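# Pour the ball from its gutter into a roofed box

## Task

Take the ball out of the gutter it currently sits in and get it inside the box beside the same arm. The box has a roof and one open side, and pouring the ball in is allowed. The box must not be pushed, raised, rotated or tilted beyond a small amount. The ball must never drop noticeably below the table surfaces while no robot is carrying it. A gutter only holds the ball while its open end is raised above the other end; holding the handle vertical lets the ball roll out. Arm bases (metres) and headings (degrees counter-clockwise from +x): arm1 x=-1.71 y=-0.47 z=+0.94 facing +13; arm2 x=+0.00 y=+0.13 z=+0.90 facing +104; arm3 x=+1.71 y=+0.22 z=+0.95 facing -170. At the end the gripper must release and the arm must withdraw, because anything held in place only by a robot does not count as finished.

## Robot and tools

Setup. Three identical i2rt Big YAM arms, named arm1, arm2 and arm3, each with six joints, a two-finger gripper and a wrist camera. Fixed room cameras: cam_end_1, cam_end_2, cam_gap_1, cam_gap_2, cam_side, cam_top. Wrist cameras are arm1_cam_wrist, arm2_cam_wrist, arm3_cam_wrist. With joints 1 and 6 at 0 and the hand level and pointing ahead, the wrist camera rides on top of the hand looking toward the fingertips. The hand reaches roughly 1.0 m from the joint-1 axis.

Frame. One shared scene frame, metres, origin on the floor, +z up. The hand point is halfway between the fingertips; the hand's z axis runs along the fingers and the fingers close along its y axis. Arm base positions and headings are given in the task.

execute_actions. Argument actions is a list holding one action or nothing. An action is an object keyed by robot name; each robot entry holds joints, an object of absolute joint targets (not offsets) by name. Each arm gets its own entry; any joints omitted are simply not re-commanded. Ranges: joint1_rad -2.879 to 2.879 (base yaw, positive counter-clockwise from above, 0 unfolds along the base heading); joint2_rad 0 to 3.141 (shoulder, 0 has the upper arm pointing back roughly level, increasing lifts then swings forward); joint3_rad 0 to 3.019 (elbow, 0 folded, increasing opens); joint4_rad -1.692 to 1.57 (hand pitch, positive tips fingers up); joint5_rad -1.57 to 1.57 (hand side swing, positive toward the arm's right); joint6_rad -2.094 to 2.094 (hand roll, positive clockwise viewed from behind); gripper_m 0 to 0.093 (fingertip gap in metres; grip force about 50 to 62 N per pad, lower on some). Done tolerances: ±0.045, ±0.14, ±0.09, ±0.055, ±0.03, ±0.035 rad and ±0.003 m. Example: {"arm1": {"joints": {"gripper_m": 0.05}}, "arm2": {"joints": {"joint1_rad": 0.3}}}. All motions start together and may finish at different times; each joint has its own speed so the hand may sweep a wide path. An action lasts at most 15 s. Optional cameras lists which images to return (null, omitted or ["all"] gives all; [] gives none). Unknown keys, camera names or out-of-range values reject the whole call with nothing moving. An empty actions list just reports state and images.

wait: seconds from 0 to 10; nothing new is commanded, the scene keeps running, and the same report comes back. zoom_image: camera plus region [x0, y0, x1, y1] in pixels of that camera's latest full image, origin top-left, at most 504 by 504. finished_scene: scene number; it ends the scene irreversibly after the last command is held and reports success.

Reading results. joint_status tells how each named joint of the last accepted action ended. off_target: came to rest short and may still push. contact_stop or time_out: the old target is dropped and the joint holds where it stopped, except a timed-out joint that keeps a target (at most 0.375, 0.375, 0.113, 0.225, 0.075, 0.3 rad from its position for joints 1 to 6) and keeps pushing; on_its_own lists it, and it may move there if the path clears. Send a joint its reported position to relieve a push. "joint command not followed" with a cause line means a built-in self/inter-arm clearance check withheld that arm's joint targets (its gripper still acts); such joints read not_followed and may be retried with later actions until valid targets are sent. on_its_own covers things this call did not command; "held at" is a target, not a position. A tiny change from the current position may not move a joint. A loaded joint can sag. If a result reports a stop, later motion calls in the same reply are skipped.

Heat. Holding loads heats motors, even while you think. MOTOR HOT appears from 85 °C; at 100 °C an OVER-TEMPERATURE FAULT drops that arm and its gripper until cooled, and its keys show limit_stop_at_motor_heat; resend targets afterward. Heat partly carries into the next scene.

Cameras. Calibration lines give K, distortion D, T_world_to_cam (scene to camera, metres) and pos_world in OpenCV conventions; wrist cameras are fisheye 616x616, room cameras pinhole+radial 504x504. Real poses may differ by up to about 2.3 degrees and 9 mm; wrist camera poses also inherit joint reading errors. Results list cameras whose numbers changed.

Cautions. The arm does not halt on contact and can push hard. Never press two robots together (that ends the run); hard hits may too, and the clearance check ignores fingers, gripper housings and wrist cameras and can act late. Keep the box essentially still, keep the ball from dropping below table height, keep the gutter's open end raised while carrying, and knock nothing out of the work area. Loose objects may occasionally get a brief shove. Avoid drops, slips and slams. The robot keeps holding your last command while you think. Fewer seconds of robot motion is better. Finish by opening the gripper and moving the arm away.

Each tool is called as a command line: name --argument value for each argument, lists and objects as JSON in quotes; but a table of rows of numbers goes row by row, as --pt "numbers of a row", without its own name.

## Session

execute_actions --actions '[]'

Scene clock: 0.00 s.
Motor temperatures (°C, as the motors report them): arm1=[24 27 28 26 25 28] | arm2=[25 27 27 24 27 27] | arm3=[27 25 25 26 25 26]
arm1.joint_positions: joint1_rad=-0.901 joint2_rad=+0.509 joint3_rad=+1.530 joint4_rad=-1.252 joint5_rad=-0.129 joint6_rad=-0.218 gripper_m=+0.094
arm1.joint_status: not commanded
arm1.hand: x=-1.5709 y=-0.5513 z=+1.5802 quat_wxyz=(-0.578, -0.139, -0.773, +0.224) (m; scene frame)
arm2.joint_positions: joint1_rad=+0.467 joint2_rad=+0.245 joint3_rad=+1.464 joint4_rad=-1.325 joint5_rad=+0.125 joint6_rad=-0.030 gripper_m=+0.094
arm2.joint_status: not commanded
arm2.hand: x=-0.0182 y=+0.1863 z=+1.5228 quat_wxyz=(-0.329, +0.665, -0.338, -0.578) (m; scene frame)
arm3.joint_positions: joint1_rad=-0.479 joint2_rad=+0.620 joint3_rad=+1.439 joint4_rad=-1.457 joint5_rad=+0.267 joint6_rad=-0.231 gripper_m=+0.095
arm3.joint_status: not commanded
arm3.hand: x=+1.5298 y=+0.3276 z=+1.4941 quat_wxyz=(+0.230, -0.883, +0.091, +0.398) (m; scene frame)
pictures: arm1_cam_wrist, arm2_cam_wrist, arm3_cam_wrist, cam_end_1, cam_end_2, cam_gap_1, cam_gap_2, cam_side, cam_top
Images, in order (width x height): arm1_cam_wrist 616x616, arm2_cam_wrist 616x616, arm3_cam_wrist 616x616, cam_end_1 504x504, cam_end_2 504x504, cam_gap_1 504x504, cam_gap_2 504x504, cam_side 504x504, cam_top 504x504.

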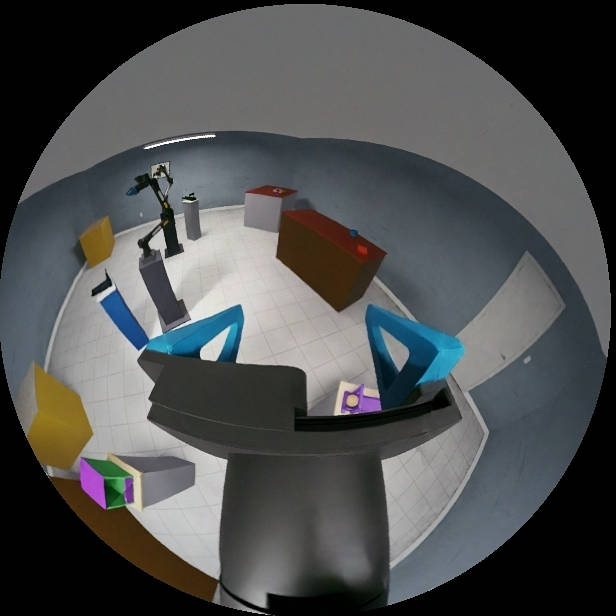

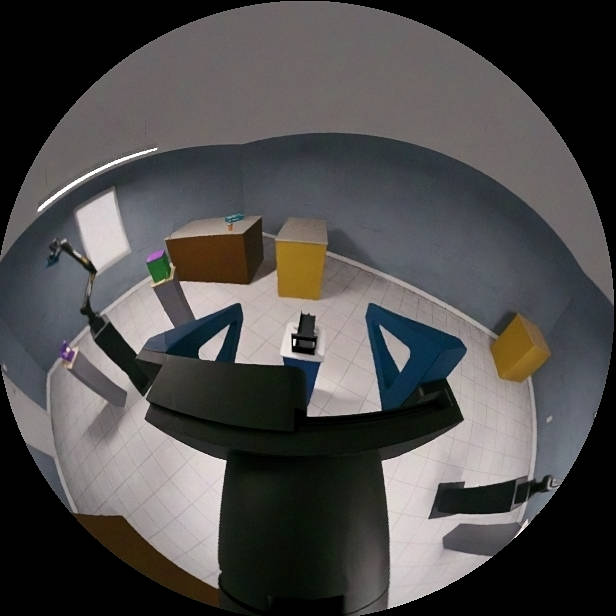

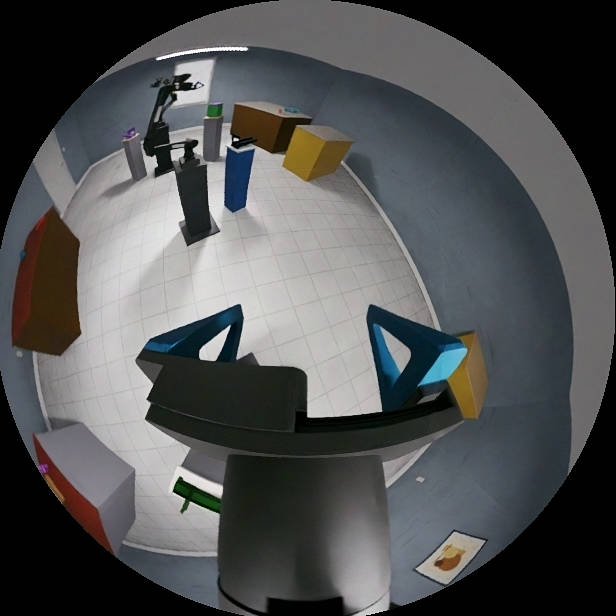

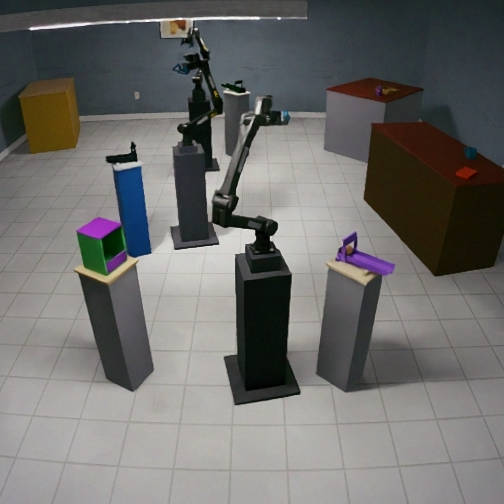

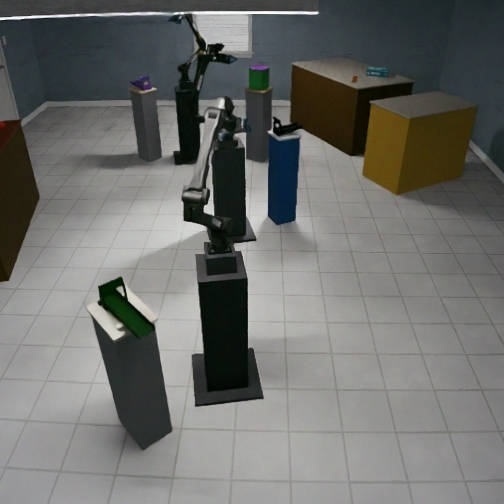

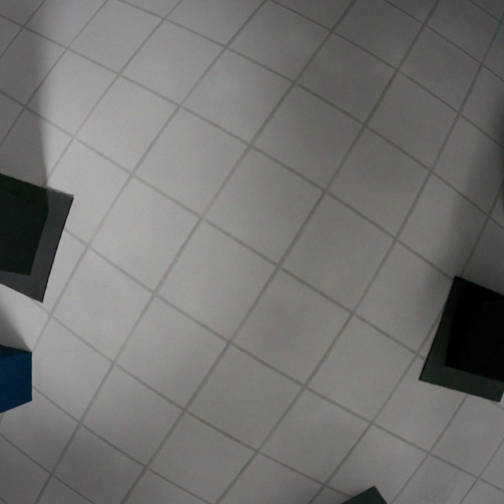

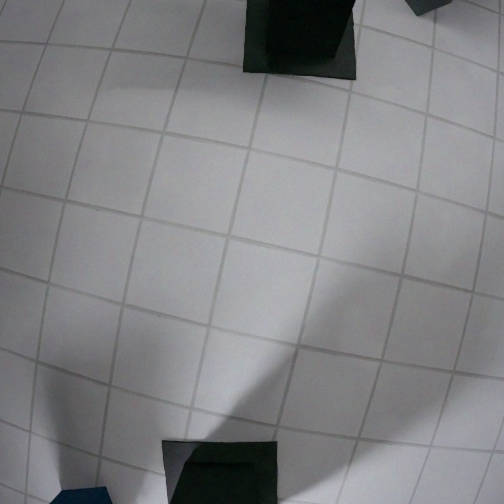

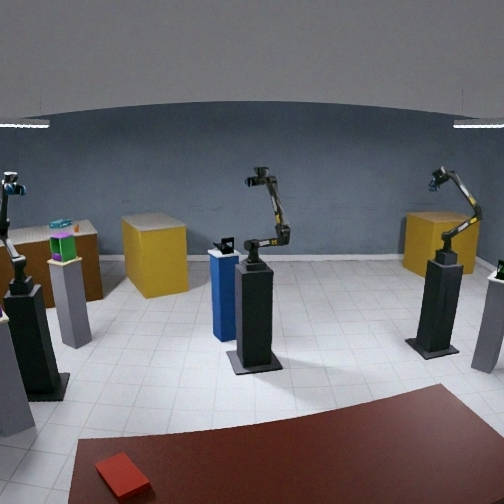

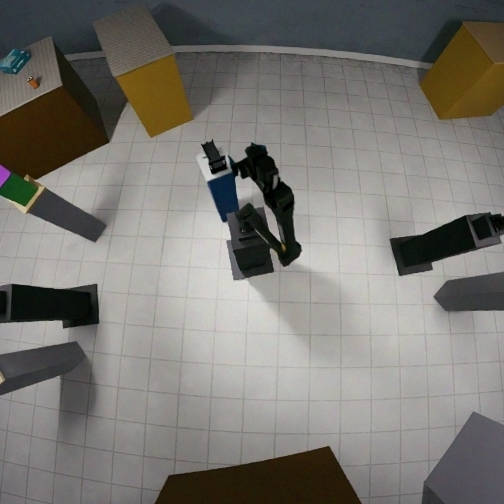

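zoom_image --camera "cam_end_1" --region '[310, 215, 410, 295]'

zoom_image --camera "cam_end_1" --region '[60, 205, 160, 295]'

zoom_image --camera "cam_end_2" --region '[70, 265, 170, 350]'

execute_actions --actions '[{"arm1":{"joints":{"joint1_rad":-1.75,"joint2_rad":1.2,"joint3_rad":1.2,"joint4_rad":-0.8,"joint5_rad":0,"joint6_rad":0}},"arm2":{"joints":{"joint2_rad":1.57,"joint3_rad":1.57,"joint4_rad":0,"joint5_rad":0,"joint6_rad":0}},"arm3":{"joints":{"joint2_rad":0.6,"joint3_rad":1.57,"joint4_rad":0,"joint5_rad":0,"joint6_rad":0}}}]' --cameras '["arm1_cam_wrist","cam_end_1"]'

Region (310, 215, 410, 295) of cam_end_1's 504x504 image, scaled by 5.040, with more detail than that image has; it fills the top 403 rows of this view, and the rest is white.

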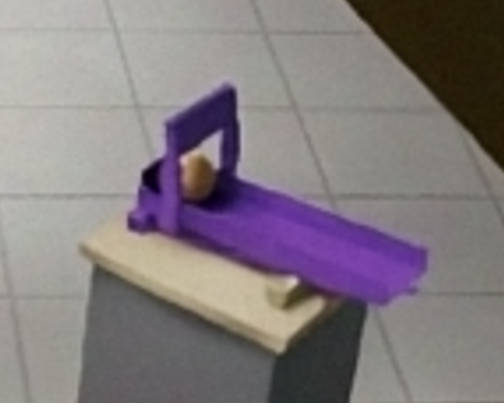

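Region (60, 205, 160, 295) of cam_end_1's 504x504 image, scaled by 5.040, with more detail than that image has; it fills the top 454 rows of this view, and the rest is white.

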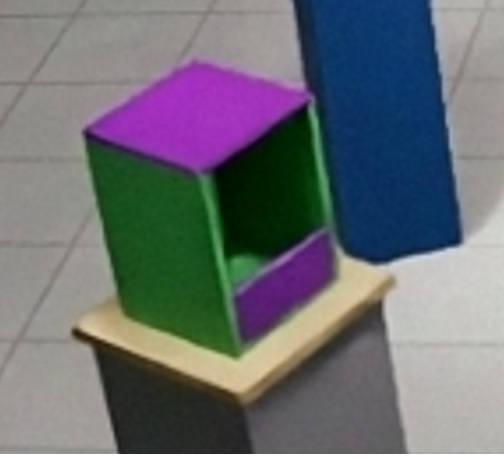

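Region (70, 265, 170, 350) of cam_end_2's 504x504 image, scaled by 5.040, with more detail than that image has; it fills the top 428 rows of this view, and the rest is white.

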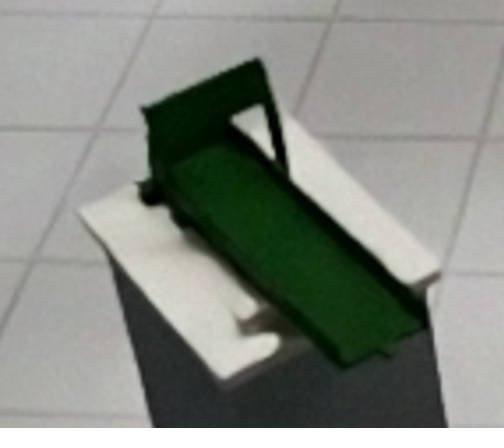

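Scene clock: 1.97 s.
Motor temperatures (°C, as the motors report them): arm1=[24 27 28 26 25 28] | arm2=[25 27 28 24 27 27] | arm3=[27 25 26 26 25 26]
arm1.joint_positions: joint1_rad=-1.755 joint2_rad=+1.206 joint3_rad=+1.170 joint4_rad=-0.824 joint5_rad=-0.001 joint6_rad=-0.012 gripper_m=+0.094
arm1.joint_status: all done
arm1.hand: x=-1.6946 y=-0.9584 z=+1.2453 quat_wxyz=(-0.247, -0.646, -0.680, +0.244) (m; scene frame)
arm2.joint_positions: joint1_rad=+0.467 joint2_rad=+1.580 joint3_rad=+1.556 joint4_rad=-0.028 joint5_rad=+0.003 joint6_rad=-0.013 gripper_m=+0.094
arm2.joint_status: all done
arm2.hand: x=-0.4728 y=+0.6838 z=+1.3813 quat_wxyz=(-0.291, +0.664, -0.300, -0.620) (m; scene frame)
arm3.joint_positions: joint1_rad=-0.479 joint2_rad=+0.603 joint3_rad=+1.535 joint4_rad=-0.013 joint5_rad=+0.002 joint6_rad=-0.009 gripper_m=+0.095
arm3.joint_status: all done
arm3.hand: x=+1.5925 y=+0.2621 z=+1.8554 quat_wxyz=(+0.146, -0.318, +0.049, +0.935) (m; scene frame)
pictures: arm1_cam_wrist, cam_end_1
camera_calibration (this result's frames):
arm1_cam_wrist: T_world_to_cam=[[-0.998946, -0.0425678, 0.017159, -1.75668], [-0.0441533, 0.993371, -0.106136, 1.015], [-0.0125273, -0.106782, -0.994204, 1.235], [0, 0, 0, 1]] pos_world=[-1.69454, -0.951173, 1.36572]
Images, in order (width x height): arm1_cam_wrist 616x616, cam_end_1 504x504.

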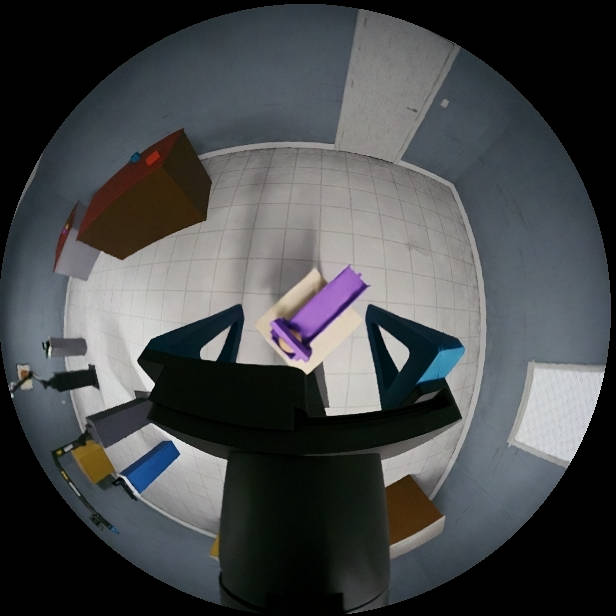

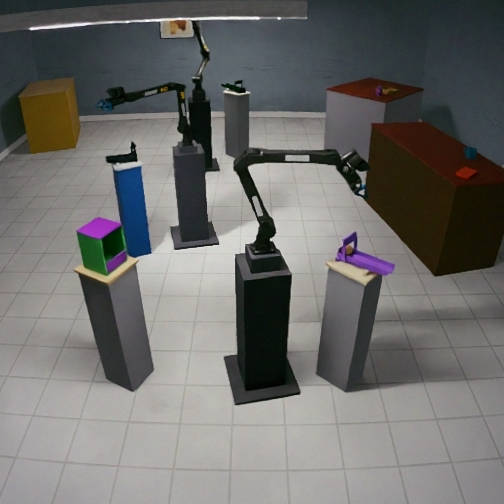

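execute_actions --actions '[{"arm1":{"joints":{"joint1_rad":-1.655,"joint2_rad":1.53,"joint3_rad":1.22,"joint4_rad":-1.08,"joint5_rad":0.15,"joint6_rad":-0.75}}}]' --cameras '["arm1_cam_wrist","cam_end_1","cam_end_2"]'

zoom_image --camera "cam_end_1" --region '[300, 170, 420, 290]'

zoom_image --camera "cam_end_2" --region '[110, 40, 190, 110]'

Scene clock: 4.53 s.
Motor temperatures (°C, as the motors report them): arm1=[24 27 29 26 25 28] | arm2=[25 27 28 24 27 27] | arm3=[27 25 26 26 25 26]
arm1.joint_positions: joint1_rad=-1.651 joint2_rad=+1.540 joint3_rad=+1.197 joint4_rad=-1.064 joint5_rad=+0.147 joint6_rad=-0.737 gripper_m=+0.094
arm1.joint_status: all done
arm1.hand: x=-1.6720 y=-0.9429 z=+1.0792 quat_wxyz=(+0.029, -0.342, -0.933, +0.108) (m; scene frame)
arm2.joint_positions: joint1_rad=+0.467 joint2_rad=+1.580 joint3_rad=+1.556 joint4_rad=-0.028 joint5_rad=+0.003 joint6_rad=-0.013 gripper_m=+0.094
arm2.joint_status: not commanded
arm2.hand: x=-0.4728 y=+0.6838 z=+1.3813 quat_wxyz=(-0.291, +0.664, -0.300, -0.620) (m; scene frame)
arm3.joint_positions: joint1_rad=-0.479 joint2_rad=+0.603 joint3_rad=+1.535 joint4_rad=-0.013 joint5_rad=+0.002 joint6_rad=-0.009 gripper_m=+0.095
arm3.joint_status: not commanded
arm3.hand: x=+1.5925 y=+0.2621 z=+1.8554 quat_wxyz=(+0.146, -0.318, +0.049, +0.935) (m; scene frame)
pictures: arm1_cam_wrist, cam_end_1, cam_end_2
camera_calibration (this result's frames):
arm1_cam_wrist: T_world_to_cam=[[-0.632323, -0.740722, 0.226931, -2.00225], [-0.553246, 0.636808, 0.537025, -0.898527], [-0.542297, 0.214025, -0.81247, 0.292353], [0, 0, 0, 1]] pos_world=[-1.60463, -0.973493, 1.17443]
Images, in order (width x height): arm1_cam_wrist 616x616, cam_end_1 504x504, cam_end_2 504x504.

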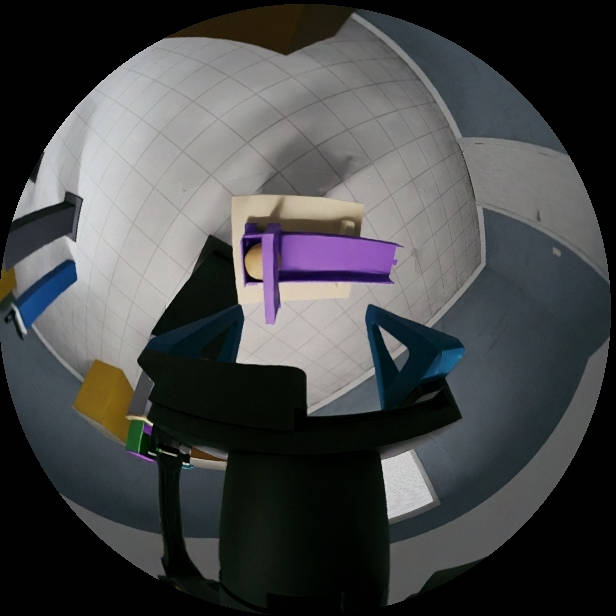

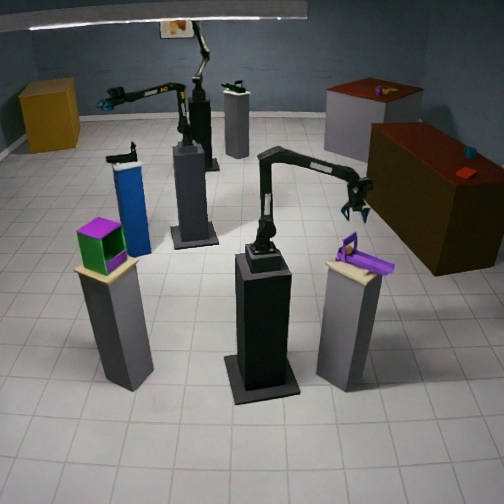

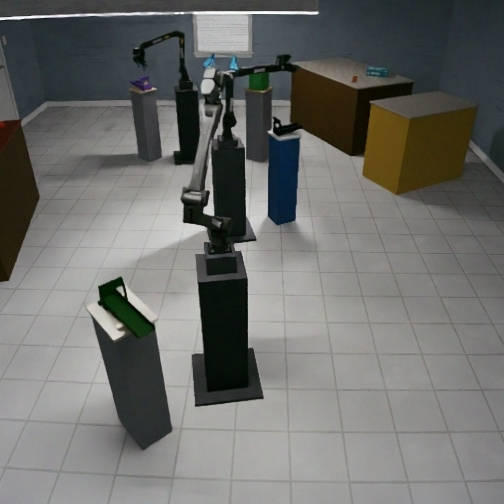

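Region (300, 170, 420, 290) of cam_end_1's 504x504 image, scaled by 4.200, with more detail than that image has.

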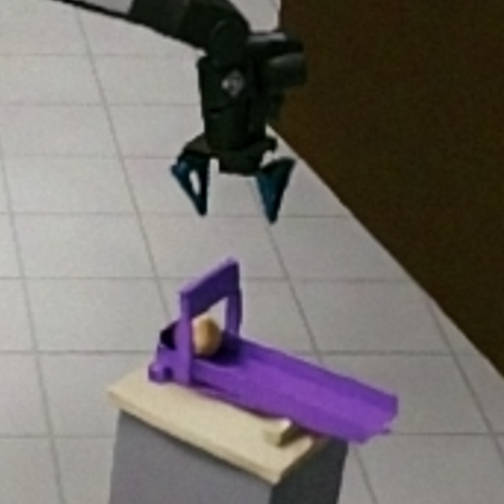

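Region (110, 40, 190, 110) of cam_end_2's 504x504 image, scaled by 6.300, with more detail than that image has; it fills the top 441 rows of this view, and the rest is white.

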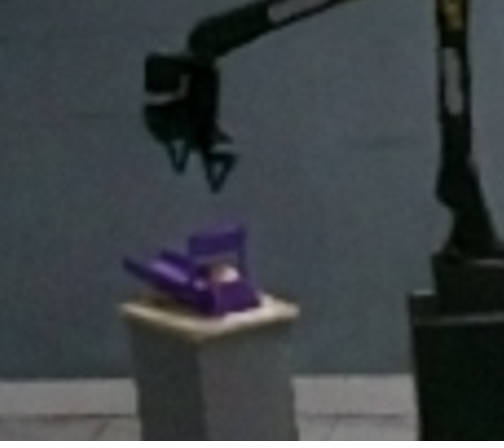

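execute_actions --actions '[{"arm1":{"joints":{"joint1_rad":-1.635,"joint2_rad":1.617,"joint3_rad":1.088,"joint4_rad":-0.85,"joint6_rad":-0.67}}}]' --cameras '["arm1_cam_wrist","cam_end_1"]'

zoom_image --camera "cam_end_1" --region '[300, 170, 420, 290]'

Scene clock: 5.87 s.
Motor temperatures (°C, as the motors report them): arm1=[24 27 29 26 25 28] | arm2=[25 27 28 24 27 27] | arm3=[27 25 26 26 25 26]
arm1.joint_positions: joint1_rad=-1.641 joint2_rad=+1.618 joint3_rad=+1.076 joint4_rad=-0.869 joint5_rad=+0.147 joint6_rad=-0.682 gripper_m=+0.094
arm1.joint_status: all done
arm1.hand: x=-1.6685 y=-0.9386 z=+1.0050 quat_wxyz=(+0.027, -0.364, -0.925, +0.107) (m; scene frame)
arm2.joint_positions: joint1_rad=+0.467 joint2_rad=+1.580 joint3_rad=+1.556 joint4_rad=-0.028 joint5_rad=+0.003 joint6_rad=-0.013 gripper_m=+0.094
arm2.joint_status: not commanded
arm2.hand: x=-0.4728 y=+0.6838 z=+1.3813 quat_wxyz=(-0.291, +0.664, -0.300, -0.620) (m; scene frame)
arm3.joint_positions: joint1_rad=-0.479 joint2_rad=+0.603 joint3_rad=+1.535 joint4_rad=-0.013 joint5_rad=+0.002 joint6_rad=-0.009 gripper_m=+0.095
arm3.joint_status: not commanded
arm3.hand: x=+1.5925 y=+0.2621 z=+1.8554 quat_wxyz=(+0.146, -0.318, +0.049, +0.935) (m; scene frame)
pictures: arm1_cam_wrist, cam_end_1
camera_calibration (this result's frames):
arm1_cam_wrist: T_world_to_cam=[[-0.66698, -0.710865, 0.223179, -2.00608], [-0.529167, 0.662821, 0.529764, -0.78759], [-0.524518, 0.235243, -0.818255, 0.288419], [0, 0, 0, 1]] pos_world=[-1.6035, -0.971866, 1.10095]
Images, in order (width x height): arm1_cam_wrist 616x616, cam_end_1 504x504.

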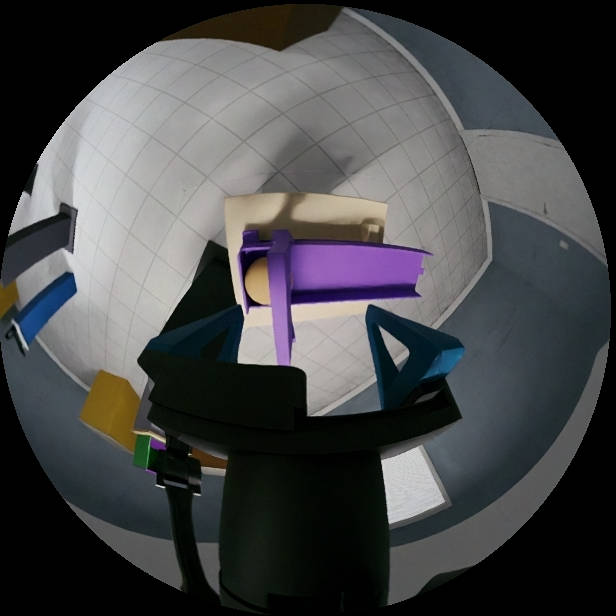

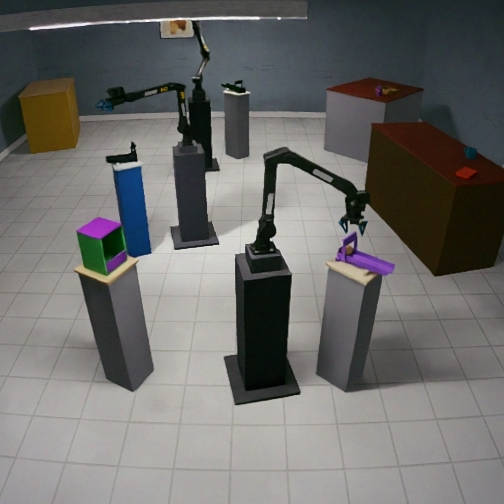

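Region (300, 170, 420, 290) of cam_end_1's 504x504 image, scaled by 4.200, with more detail than that image has.

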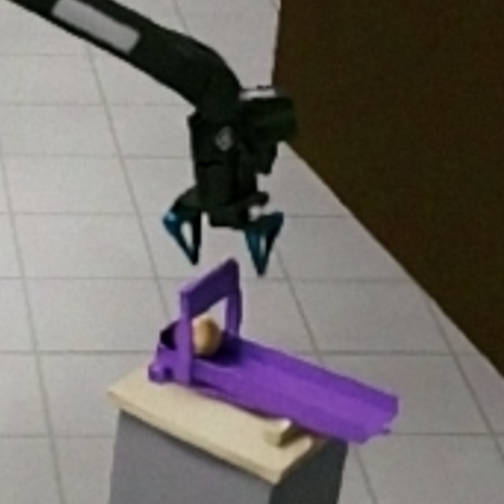

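execute_actions --actions '[{"arm1":{"joints":{"joint2_rad":1.645,"joint3_rad":1.022,"joint4_rad":-0.76}}}]' --cameras '["arm1_cam_wrist","cam_end_1"]'

zoom_image --camera "cam_end_1" --region '[300, 170, 420, 290]'

Scene clock: 6.87 s.
Motor temperatures (°C, as the motors report them): arm1=[24 27 29 26 25 28] | arm2=[25 27 29 24 27 27] | arm3=[27 25 26 26 25 26]
arm1.joint_positions: joint1_rad=-1.641 joint2_rad=+1.626 joint3_rad=+1.019 joint4_rad=-0.780 joint5_rad=+0.147 joint6_rad=-0.681 gripper_m=+0.094
arm1.joint_status: all done
arm1.hand: x=-1.6694 y=-0.9338 z=+0.9842 quat_wxyz=(+0.021, -0.364, -0.924, +0.117) (m; scene frame)
arm2.joint_positions: joint1_rad=+0.467 joint2_rad=+1.580 joint3_rad=+1.556 joint4_rad=-0.028 joint5_rad=+0.003 joint6_rad=-0.013 gripper_m=+0.094
arm2.joint_status: not commanded
arm2.hand: x=-0.4728 y=+0.6838 z=+1.3813 quat_wxyz=(-0.291, +0.664, -0.300, -0.620) (m; scene frame)
arm3.joint_positions: joint1_rad=-0.479 joint2_rad=+0.603 joint3_rad=+1.535 joint4_rad=-0.013 joint5_rad=+0.002 joint6_rad=-0.009 gripper_m=+0.095
arm3.joint_status: not commanded
arm3.hand: x=+1.5925 y=+0.2621 z=+1.8554 quat_wxyz=(+0.146, -0.318, +0.049, +0.935) (m; scene frame)
pictures: arm1_cam_wrist, cam_end_1
camera_calibration (this result's frames):
arm1_cam_wrist: T_world_to_cam=[[-0.667959, -0.705411, 0.237119, -2.00886], [-0.530882, 0.674952, 0.51245, -0.754712], [-0.521531, 0.216414, -0.82533, 0.264179], [0, 0, 0, 1]] pos_world=[-1.60472, -0.964847, 1.08112]
Images, in order (width x height): arm1_cam_wrist 616x616, cam_end_1 504x504.

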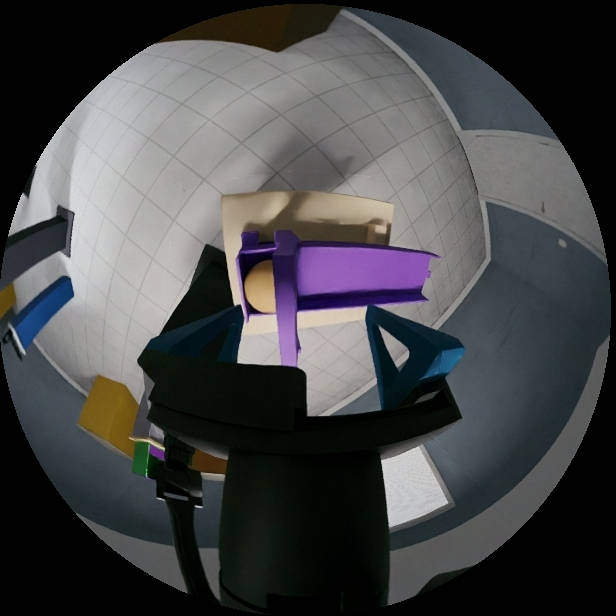

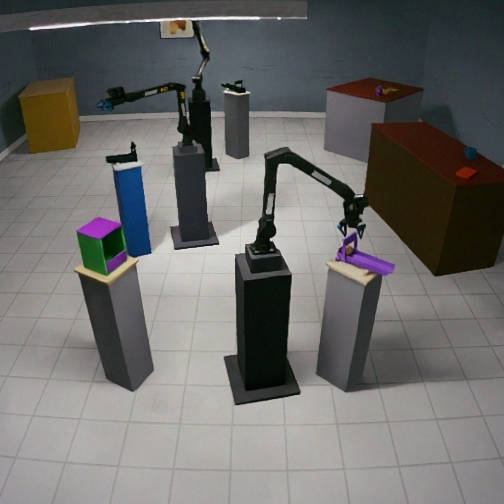

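Region (300, 170, 420, 290) of cam_end_1's 504x504 image, scaled by 4.200, with more detail than that image has.

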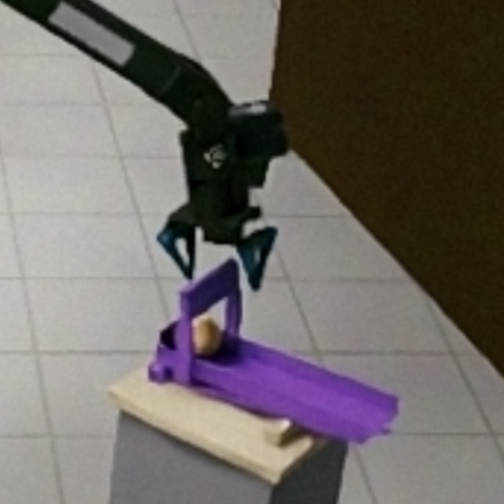

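execute_actions --actions '[{"arm1":{"joints":{"joint2_rad":1.685,"joint3_rad":1.0,"joint4_rad":-0.73,"joint6_rad":-0.73,"gripper_m":0.06}}}]' --cameras '["arm1_cam_wrist","cam_end_1"]'

zoom_image --camera "cam_end_1" --region '[300, 170, 420, 290]'

Scene clock: 7.77 s.
Motor temperatures (°C, as the motors report them): arm1=[24 27 29 26 25 28] | arm2=[25 27 29 24 27 27] | arm3=[27 25 27 26 25 26]
arm1.joint_positions: joint1_rad=-1.641 joint2_rad=+1.670 joint3_rad=+0.998 joint4_rad=-0.749 joint5_rad=+0.147 joint6_rad=-0.718 gripper_m=+0.060
arm1.joint_status: all done
arm1.hand: x=-1.6705 y=-0.9273 z=+0.9585 quat_wxyz=(+0.031, -0.347, -0.932, +0.102) (m; scene frame)
arm2.joint_positions: joint1_rad=+0.467 joint2_rad=+1.580 joint3_rad=+1.556 joint4_rad=-0.028 joint5_rad=+0.003 joint6_rad=-0.013 gripper_m=+0.094
arm2.joint_status: not commanded
arm2.hand: x=-0.4728 y=+0.6838 z=+1.3813 quat_wxyz=(-0.291, +0.664, -0.300, -0.620) (m; scene frame)
arm3.joint_positions: joint1_rad=-0.479 joint2_rad=+0.603 joint3_rad=+1.535 joint4_rad=-0.013 joint5_rad=+0.002 joint6_rad=-0.009 gripper_m=+0.095
arm3.joint_status: not commanded
arm3.hand: x=+1.5925 y=+0.2621 z=+1.8554 quat_wxyz=(+0.146, -0.318, +0.049, +0.935) (m; scene frame)
pictures: arm1_cam_wrist, cam_end_1
camera_calibration (this result's frames):
arm1_cam_wrist: T_world_to_cam=[[-0.639954, -0.737042, 0.217318, -1.96254], [-0.547662, 0.635866, 0.54382, -0.840907], [-0.539004, 0.229004, -0.810575, 0.209348], [0, 0, 0, 1]] pos_world=[-1.60363, -0.959711, 1.05349]
Images, in order (width x height): arm1_cam_wrist 616x616, cam_end_1 504x504.

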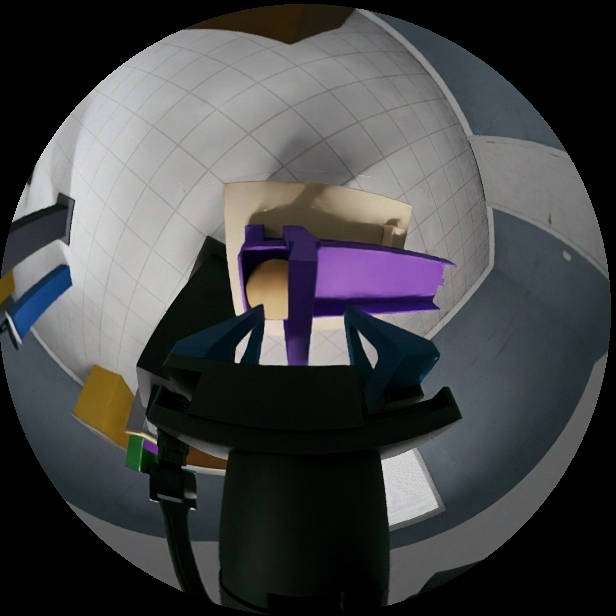

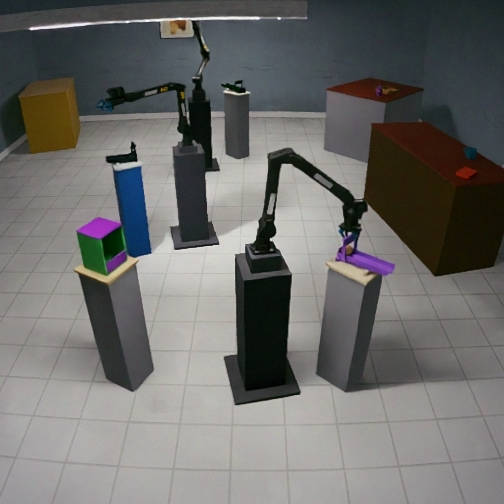

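Region (300, 170, 420, 290) of cam_end_1's 504x504 image, scaled by 4.200, with more detail than that image has.

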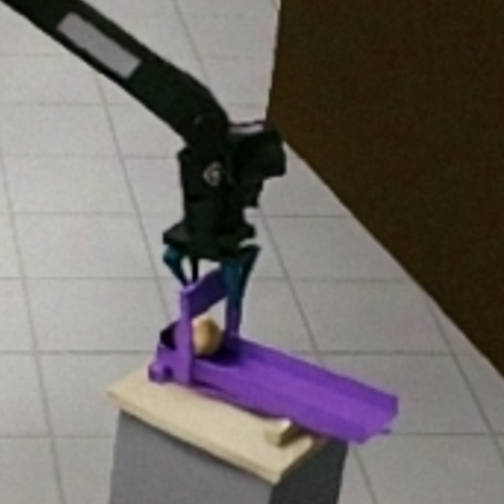

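execute_actions --actions '[{"arm1":{"joints":{"gripper_m":0}}}]' --cameras '[]'

execute_actions --actions '[{"arm1":{"joints":{"joint2_rad":1.45}}}]' --cameras '["arm1_cam_wrist"]'

execute_actions --actions '[{"arm1":{"joints":{"joint2_rad":1.0,"joint3_rad":0.75,"joint6_rad":-1.4,"joint5_rad":0}}}]' --cameras '["arm1_cam_wrist","cam_end_1"]'

Scene clock: 8.63 s.
Motor temperatures (°C, as the motors report them): arm1=[24 27 29 26 25 28] | arm2=[25 27 29 24 27 27] | arm3=[27 25 27 26 25 26]
arm1.joint_positions: joint1_rad=-1.641 joint2_rad=+1.670 joint3_rad=+0.998 joint4_rad=-0.745 joint5_rad=+0.150 joint6_rad=-0.723 gripper_m=+0.011
arm1.joint_status: gripper_m off_target (ended at +0.011, target +0.000)
arm1.hand: x=-1.6706 y=-0.9280 z=+0.9586 quat_wxyz=(+0.032, -0.344, -0.933, +0.104) (m; scene frame)
arm2.joint_positions: joint1_rad=+0.467 joint2_rad=+1.580 joint3_rad=+1.556 joint4_rad=-0.028 joint5_rad=+0.003 joint6_rad=-0.013 gripper_m=+0.094
arm2.joint_status: not commanded
arm2.hand: x=-0.4728 y=+0.6838 z=+1.3813 quat_wxyz=(-0.291, +0.664, -0.300, -0.620) (m; scene frame)
arm3.joint_positions: joint1_rad=-0.479 joint2_rad=+0.603 joint3_rad=+1.535 joint4_rad=-0.013 joint5_rad=+0.002 joint6_rad=-0.009 gripper_m=+0.095
arm3.joint_status: not commanded
arm3.hand: x=+1.5925 y=+0.2621 z=+1.8554 quat_wxyz=(+0.146, -0.318, +0.049, +0.935) (m; scene frame)
pictures: none
No camera images: the call's "cameras" was empty. Leave "cameras" out to get every camera's image.

Scene clock: 9.80 s.
Motor temperatures (°C, as the motors report them): arm1=[24 27 29 26 25 28] | arm2=[25 27 29 24 27 27] | arm3=[27 25 27 26 25 26]
arm1.joint_positions: joint1_rad=-1.641 joint2_rad=+1.442 joint3_rad=+0.979 joint4_rad=-0.745 joint5_rad=+0.149 joint6_rad=-0.723 gripper_m=+0.011
arm1.joint_status: all done
arm1.hand: x=-1.6689 y=-0.9337 z=+1.0529 quat_wxyz=(-0.019, -0.347, -0.918, +0.194) (m; scene frame)
arm2.joint_positions: joint1_rad=+0.467 joint2_rad=+1.580 joint3_rad=+1.556 joint4_rad=-0.028 joint5_rad=+0.003 joint6_rad=-0.013 gripper_m=+0.094
arm2.joint_status: not commanded
arm2.hand: x=-0.4728 y=+0.6838 z=+1.3813 quat_wxyz=(-0.291, +0.664, -0.300, -0.620) (m; scene frame)
arm3.joint_positions: joint1_rad=-0.479 joint2_rad=+0.603 joint3_rad=+1.535 joint4_rad=-0.013 joint5_rad=+0.002 joint6_rad=-0.009 gripper_m=+0.095
arm3.joint_status: not commanded
arm3.hand: x=+1.5925 y=+0.2621 z=+1.8554 quat_wxyz=(+0.146, -0.318, +0.049, +0.935) (m; scene frame)
pictures: arm1_cam_wrist
camera_calibration (this result's frames):
arm1_cam_wrist: T_world_to_cam=[[-0.643573, -0.681777, 0.347841, -2.0786], [-0.565474, 0.72981, 0.38421, -0.661211], [-0.515803, 0.0505722, -0.855213, 0.2073], [0, 0, 0, 1]] pos_world=[-1.6047, -0.945066, 1.15435]
Images, in order (width x height): arm1_cam_wrist 616x616.

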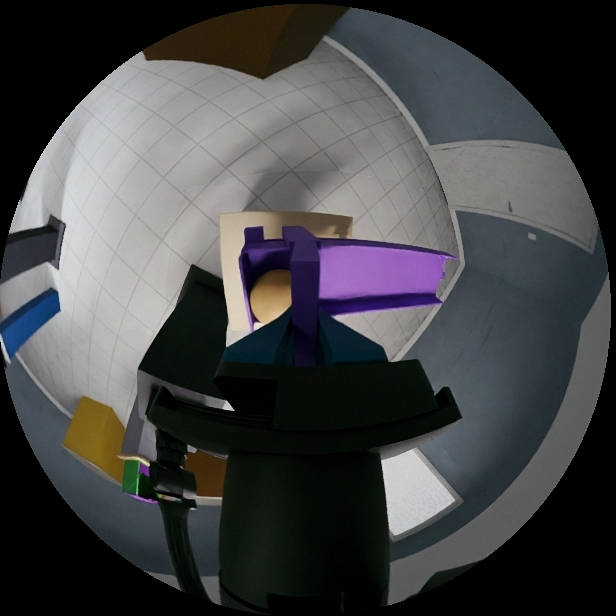

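Scene clock: 11.47 s.
Motor temperatures (°C, as the motors report them): arm1=[24 27 30 26 25 28] | arm2=[25 27 30 24 27 27] | arm3=[27 25 27 26 25 26]
arm1.joint_positions: joint1_rad=-1.641 joint2_rad=+0.997 joint3_rad=+0.728 joint4_rad=-0.745 joint5_rad=+0.001 joint6_rad=-1.386 gripper_m=+0.011
arm1.joint_status: all done
arm1.hand: x=-1.6582 y=-0.8338 z=+1.1122 quat_wxyz=(-0.042, -0.015, -0.961, +0.271) (m; scene frame)
arm2.joint_positions: joint1_rad=+0.467 joint2_rad=+1.580 joint3_rad=+1.556 joint4_rad=-0.028 joint5_rad=+0.003 joint6_rad=-0.013 gripper_m=+0.094
arm2.joint_status: not commanded
arm2.hand: x=-0.4728 y=+0.6838 z=+1.3813 quat_wxyz=(-0.291, +0.664, -0.300, -0.620) (m; scene frame)
arm3.joint_positions: joint1_rad=-0.479 joint2_rad=+0.603 joint3_rad=+1.535 joint4_rad=-0.013 joint5_rad=+0.002 joint6_rad=-0.009 gripper_m=+0.095
arm3.joint_status: not commanded
arm3.hand: x=+1.5925 y=+0.2621 z=+1.8554 quat_wxyz=(+0.146, -0.318, +0.049, +0.935) (m; scene frame)
pictures: arm1_cam_wrist, cam_end_1
camera_calibration (this result's frames):
arm1_cam_wrist: T_world_to_cam=[[-0.0530868, -0.849168, 0.525448, -1.38215], [-0.861178, 0.305308, 0.406397, -1.61987], [-0.505523, -0.43093, -0.747493, -0.245735], [0, 0, 0, 1]] pos_world=[-1.59259, -0.785013, 1.20088]
Images, in order (width x height): arm1_cam_wrist 616x616, cam_end_1 504x504.

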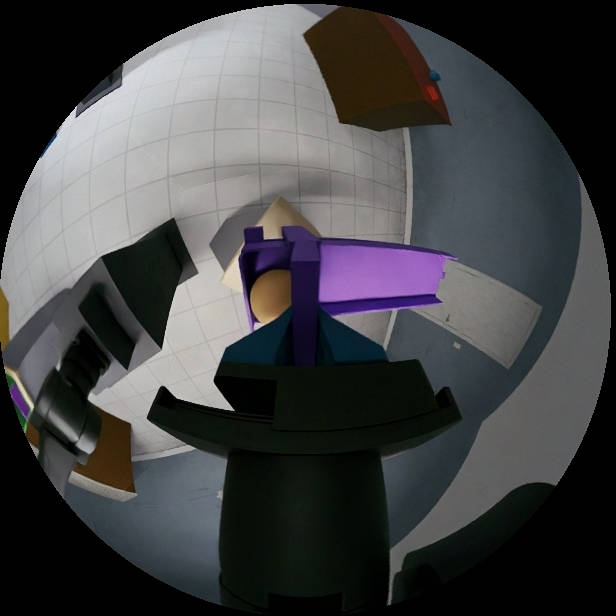

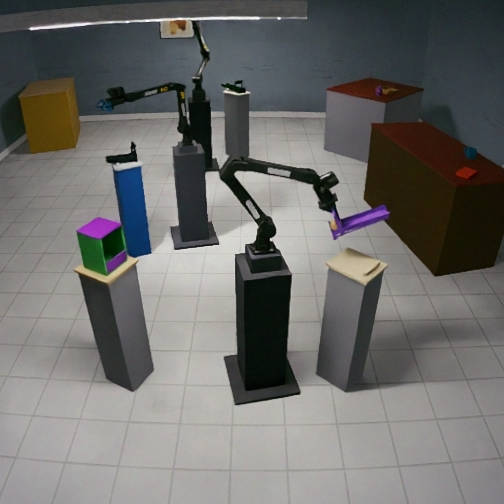

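execute_actions --actions '[{"arm1":{"joints":{"joint1_rad":0}}}]' --cameras '["arm1_cam_wrist"]'

execute_actions --actions '[{"arm1":{"joints":{"joint1_rad":1.68}}}]' --cameras '[]'

execute_actions --actions '[{"arm1":{"joints":{"joint2_rad":1.45,"joint3_rad":1.12,"joint4_rad":-0.95,"joint5_rad":0.15,"joint6_rad":-0.9}}}]' --cameras '["arm1_cam_wrist","cam_end_1","cam_side","cam_top"]'

zoom_image --camera "cam_end_1" --region '[60, 160, 220, 300]'

Scene clock: 13.60 s.
Motor temperatures (°C, as the motors report them): arm1=[24 27 30 26 25 28] | arm2=[25 27 30 24 27 27] | arm3=[27 25 27 26 25 26]
arm1.joint_positions: joint1_rad=+0.000 joint2_rad=+0.999 joint3_rad=+0.728 joint4_rad=-0.745 joint5_rad=-0.002 joint6_rad=-1.389 gripper_m=+0.011
arm1.joint_status: all done
arm1.hand: x=-1.3511 y=-0.3849 z=+1.1094 quat_wxyz=(-0.227, +0.694, -0.667, +0.148) (m; scene frame)
arm2.joint_positions: joint1_rad=+0.467 joint2_rad=+1.580 joint3_rad=+1.556 joint4_rad=-0.028 joint5_rad=+0.003 joint6_rad=-0.013 gripper_m=+0.094
arm2.joint_status: not commanded
arm2.hand: x=-0.4728 y=+0.6838 z=+1.3813 quat_wxyz=(-0.291, +0.664, -0.300, -0.620) (m; scene frame)
arm3.joint_positions: joint1_rad=-0.479 joint2_rad=+0.603 joint3_rad=+1.535 joint4_rad=-0.013 joint5_rad=+0.002 joint6_rad=-0.009 gripper_m=+0.095
arm3.joint_status: not commanded
arm3.hand: x=+1.5925 y=+0.2621 z=+1.8554 quat_wxyz=(+0.146, -0.318, +0.049, +0.935) (m; scene frame)
pictures: arm1_cam_wrist
camera_calibration (this result's frames):
arm1_cam_wrist: T_world_to_cam=[[0.855788, 0.00524875, 0.5173, 0.582699], [-0.237736, -0.884117, 0.402266, -1.10217], [0.459465, -0.467236, -0.755369, 1.3994], [0, 0, 0, 1]] pos_world=[-1.40367, -0.323655, 1.199]
Images, in order (width x height): arm1_cam_wrist 616x616.

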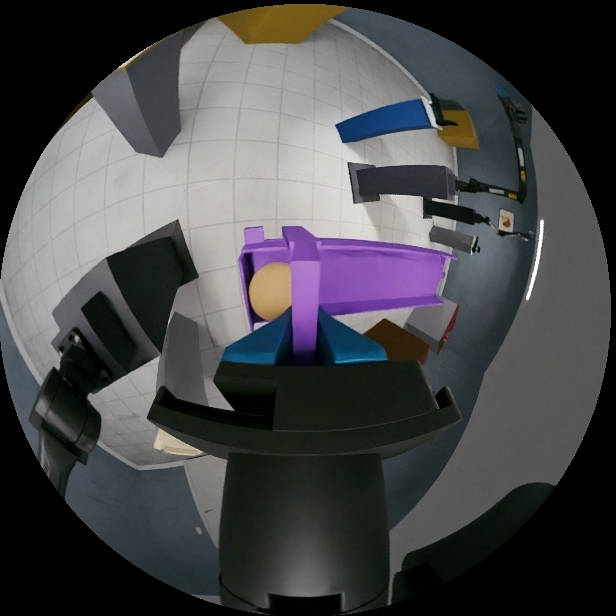

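Scene clock: 15.43 s.
Motor temperatures (°C, as the motors report them): arm1=[24 27 30 26 25 28] | arm2=[25 27 30 24 27 27] | arm3=[27 25 27 26 25 26]
arm1.joint_positions: joint1_rad=+1.680 joint2_rad=+0.999 joint3_rad=+0.728 joint4_rad=-0.745 joint5_rad=-0.001 joint6_rad=-1.389 gripper_m=+0.011
arm1.joint_status: all done
arm1.hand: x=-1.8342 y=-0.1147 z=+1.1125 quat_wxyz=(-0.265, +0.959, +0.071, -0.073) (m; scene frame)
arm2.joint_positions: joint1_rad=+0.467 joint2_rad=+1.580 joint3_rad=+1.556 joint4_rad=-0.028 joint5_rad=+0.003 joint6_rad=-0.013 gripper_m=+0.094
arm2.joint_status: not commanded
arm2.hand: x=-0.4728 y=+0.6838 z=+1.3813 quat_wxyz=(-0.291, +0.664, -0.300, -0.620) (m; scene frame)
arm3.joint_positions: joint1_rad=-0.479 joint2_rad=+0.603 joint3_rad=+1.535 joint4_rad=-0.013 joint5_rad=+0.002 joint6_rad=-0.009 gripper_m=+0.095
arm3.joint_status: not commanded
arm3.hand: x=+1.5925 y=+0.2621 z=+1.8554 quat_wxyz=(+0.146, -0.318, +0.049, +0.935) (m; scene frame)
pictures: none
No camera images: the call's "cameras" was empty. Leave "cameras" out to get every camera's image.

Scene clock: 16.93 s.
Motor temperatures (°C, as the motors report them): arm1=[24 27 31 26 25 28] | arm2=[25 27 30 24 27 27] | arm3=[27 25 27 26 25 26]
arm1.joint_positions: joint1_rad=+1.680 joint2_rad=+1.455 joint3_rad=+1.069 joint4_rad=-0.938 joint5_rad=+0.144 joint6_rad=-0.912 gripper_m=+0.011
arm1.joint_status: all done
arm1.hand: x=-1.8392 y=-0.0240 z=+1.0720 quat_wxyz=(-0.141, +0.975, -0.171, +0.002) (m; scene frame)
arm2.joint_positions: joint1_rad=+0.467 joint2_rad=+1.580 joint3_rad=+1.556 joint4_rad=-0.028 joint5_rad=+0.003 joint6_rad=-0.013 gripper_m=+0.094
arm2.joint_status: not commanded
arm2.hand: x=-0.4728 y=+0.6838 z=+1.3813 quat_wxyz=(-0.291, +0.664, -0.300, -0.620) (m; scene frame)
arm3.joint_positions: joint1_rad=-0.479 joint2_rad=+0.603 joint3_rad=+1.535 joint4_rad=-0.013 joint5_rad=+0.002 joint6_rad=-0.009 gripper_m=+0.095
arm3.joint_status: not commanded
arm3.hand: x=+1.5925 y=+0.2621 z=+1.8554 quat_wxyz=(+0.146, -0.318, +0.049, +0.935) (m; scene frame)
pictures: arm1_cam_wrist, cam_end_1, cam_side, cam_top
camera_calibration (this result's frames):
arm1_cam_wrist: T_world_to_cam=[[0.33362, 0.899646, 0.281665, 0.331526], [0.744453, -0.434727, 0.506756, 0.821166], [0.578348, 0.0406218, -0.814778, 2.05853], [0, 0, 0, 1]] pos_world=[-1.91247, -0.0248943, 1.16773]
Images, in order (width x height): arm1_cam_wrist 616x616, cam_end_1 504x504, cam_side 504x504, cam_top 504x504.

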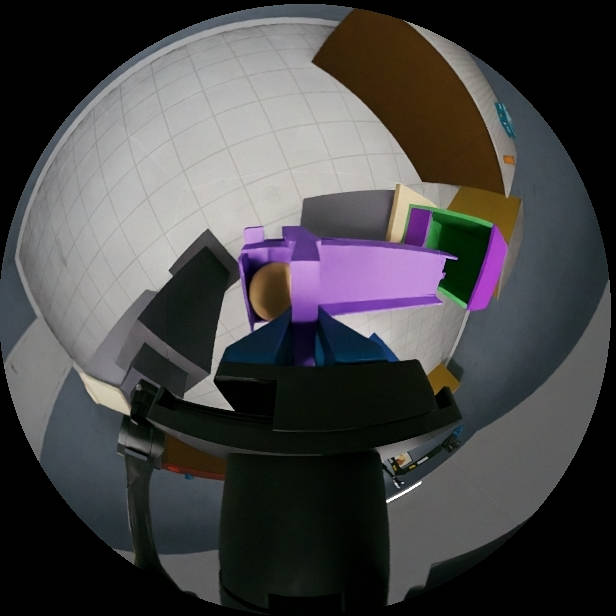

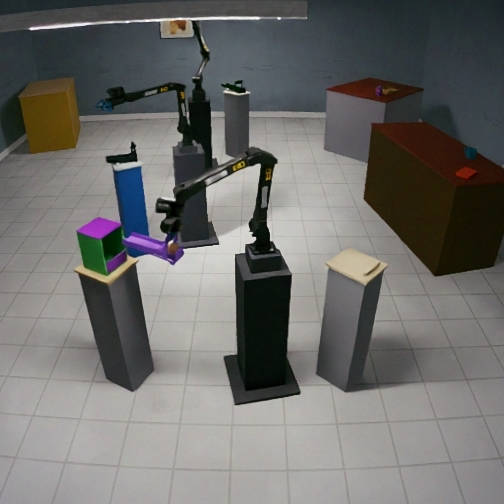

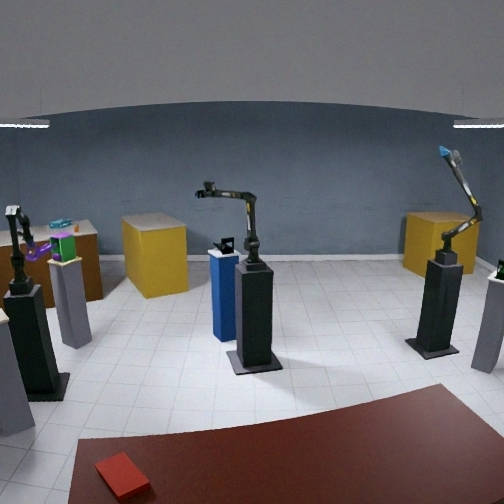

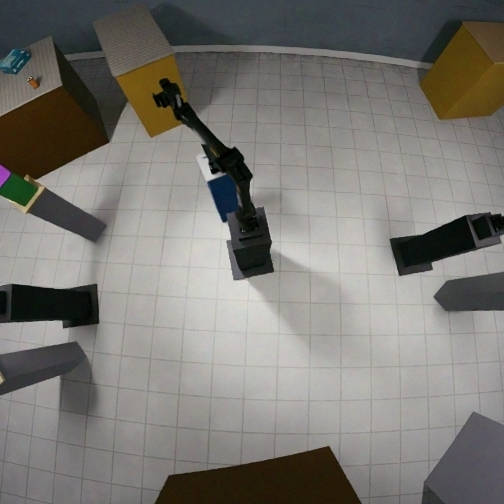

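Region (60, 160, 220, 300) of cam_end_1's 504x504 image, scaled by 3.150, with more detail than that image has; it fills the top 441 rows of this view, and the rest is white.

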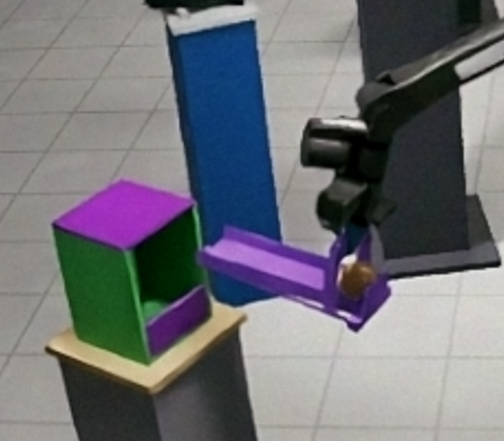

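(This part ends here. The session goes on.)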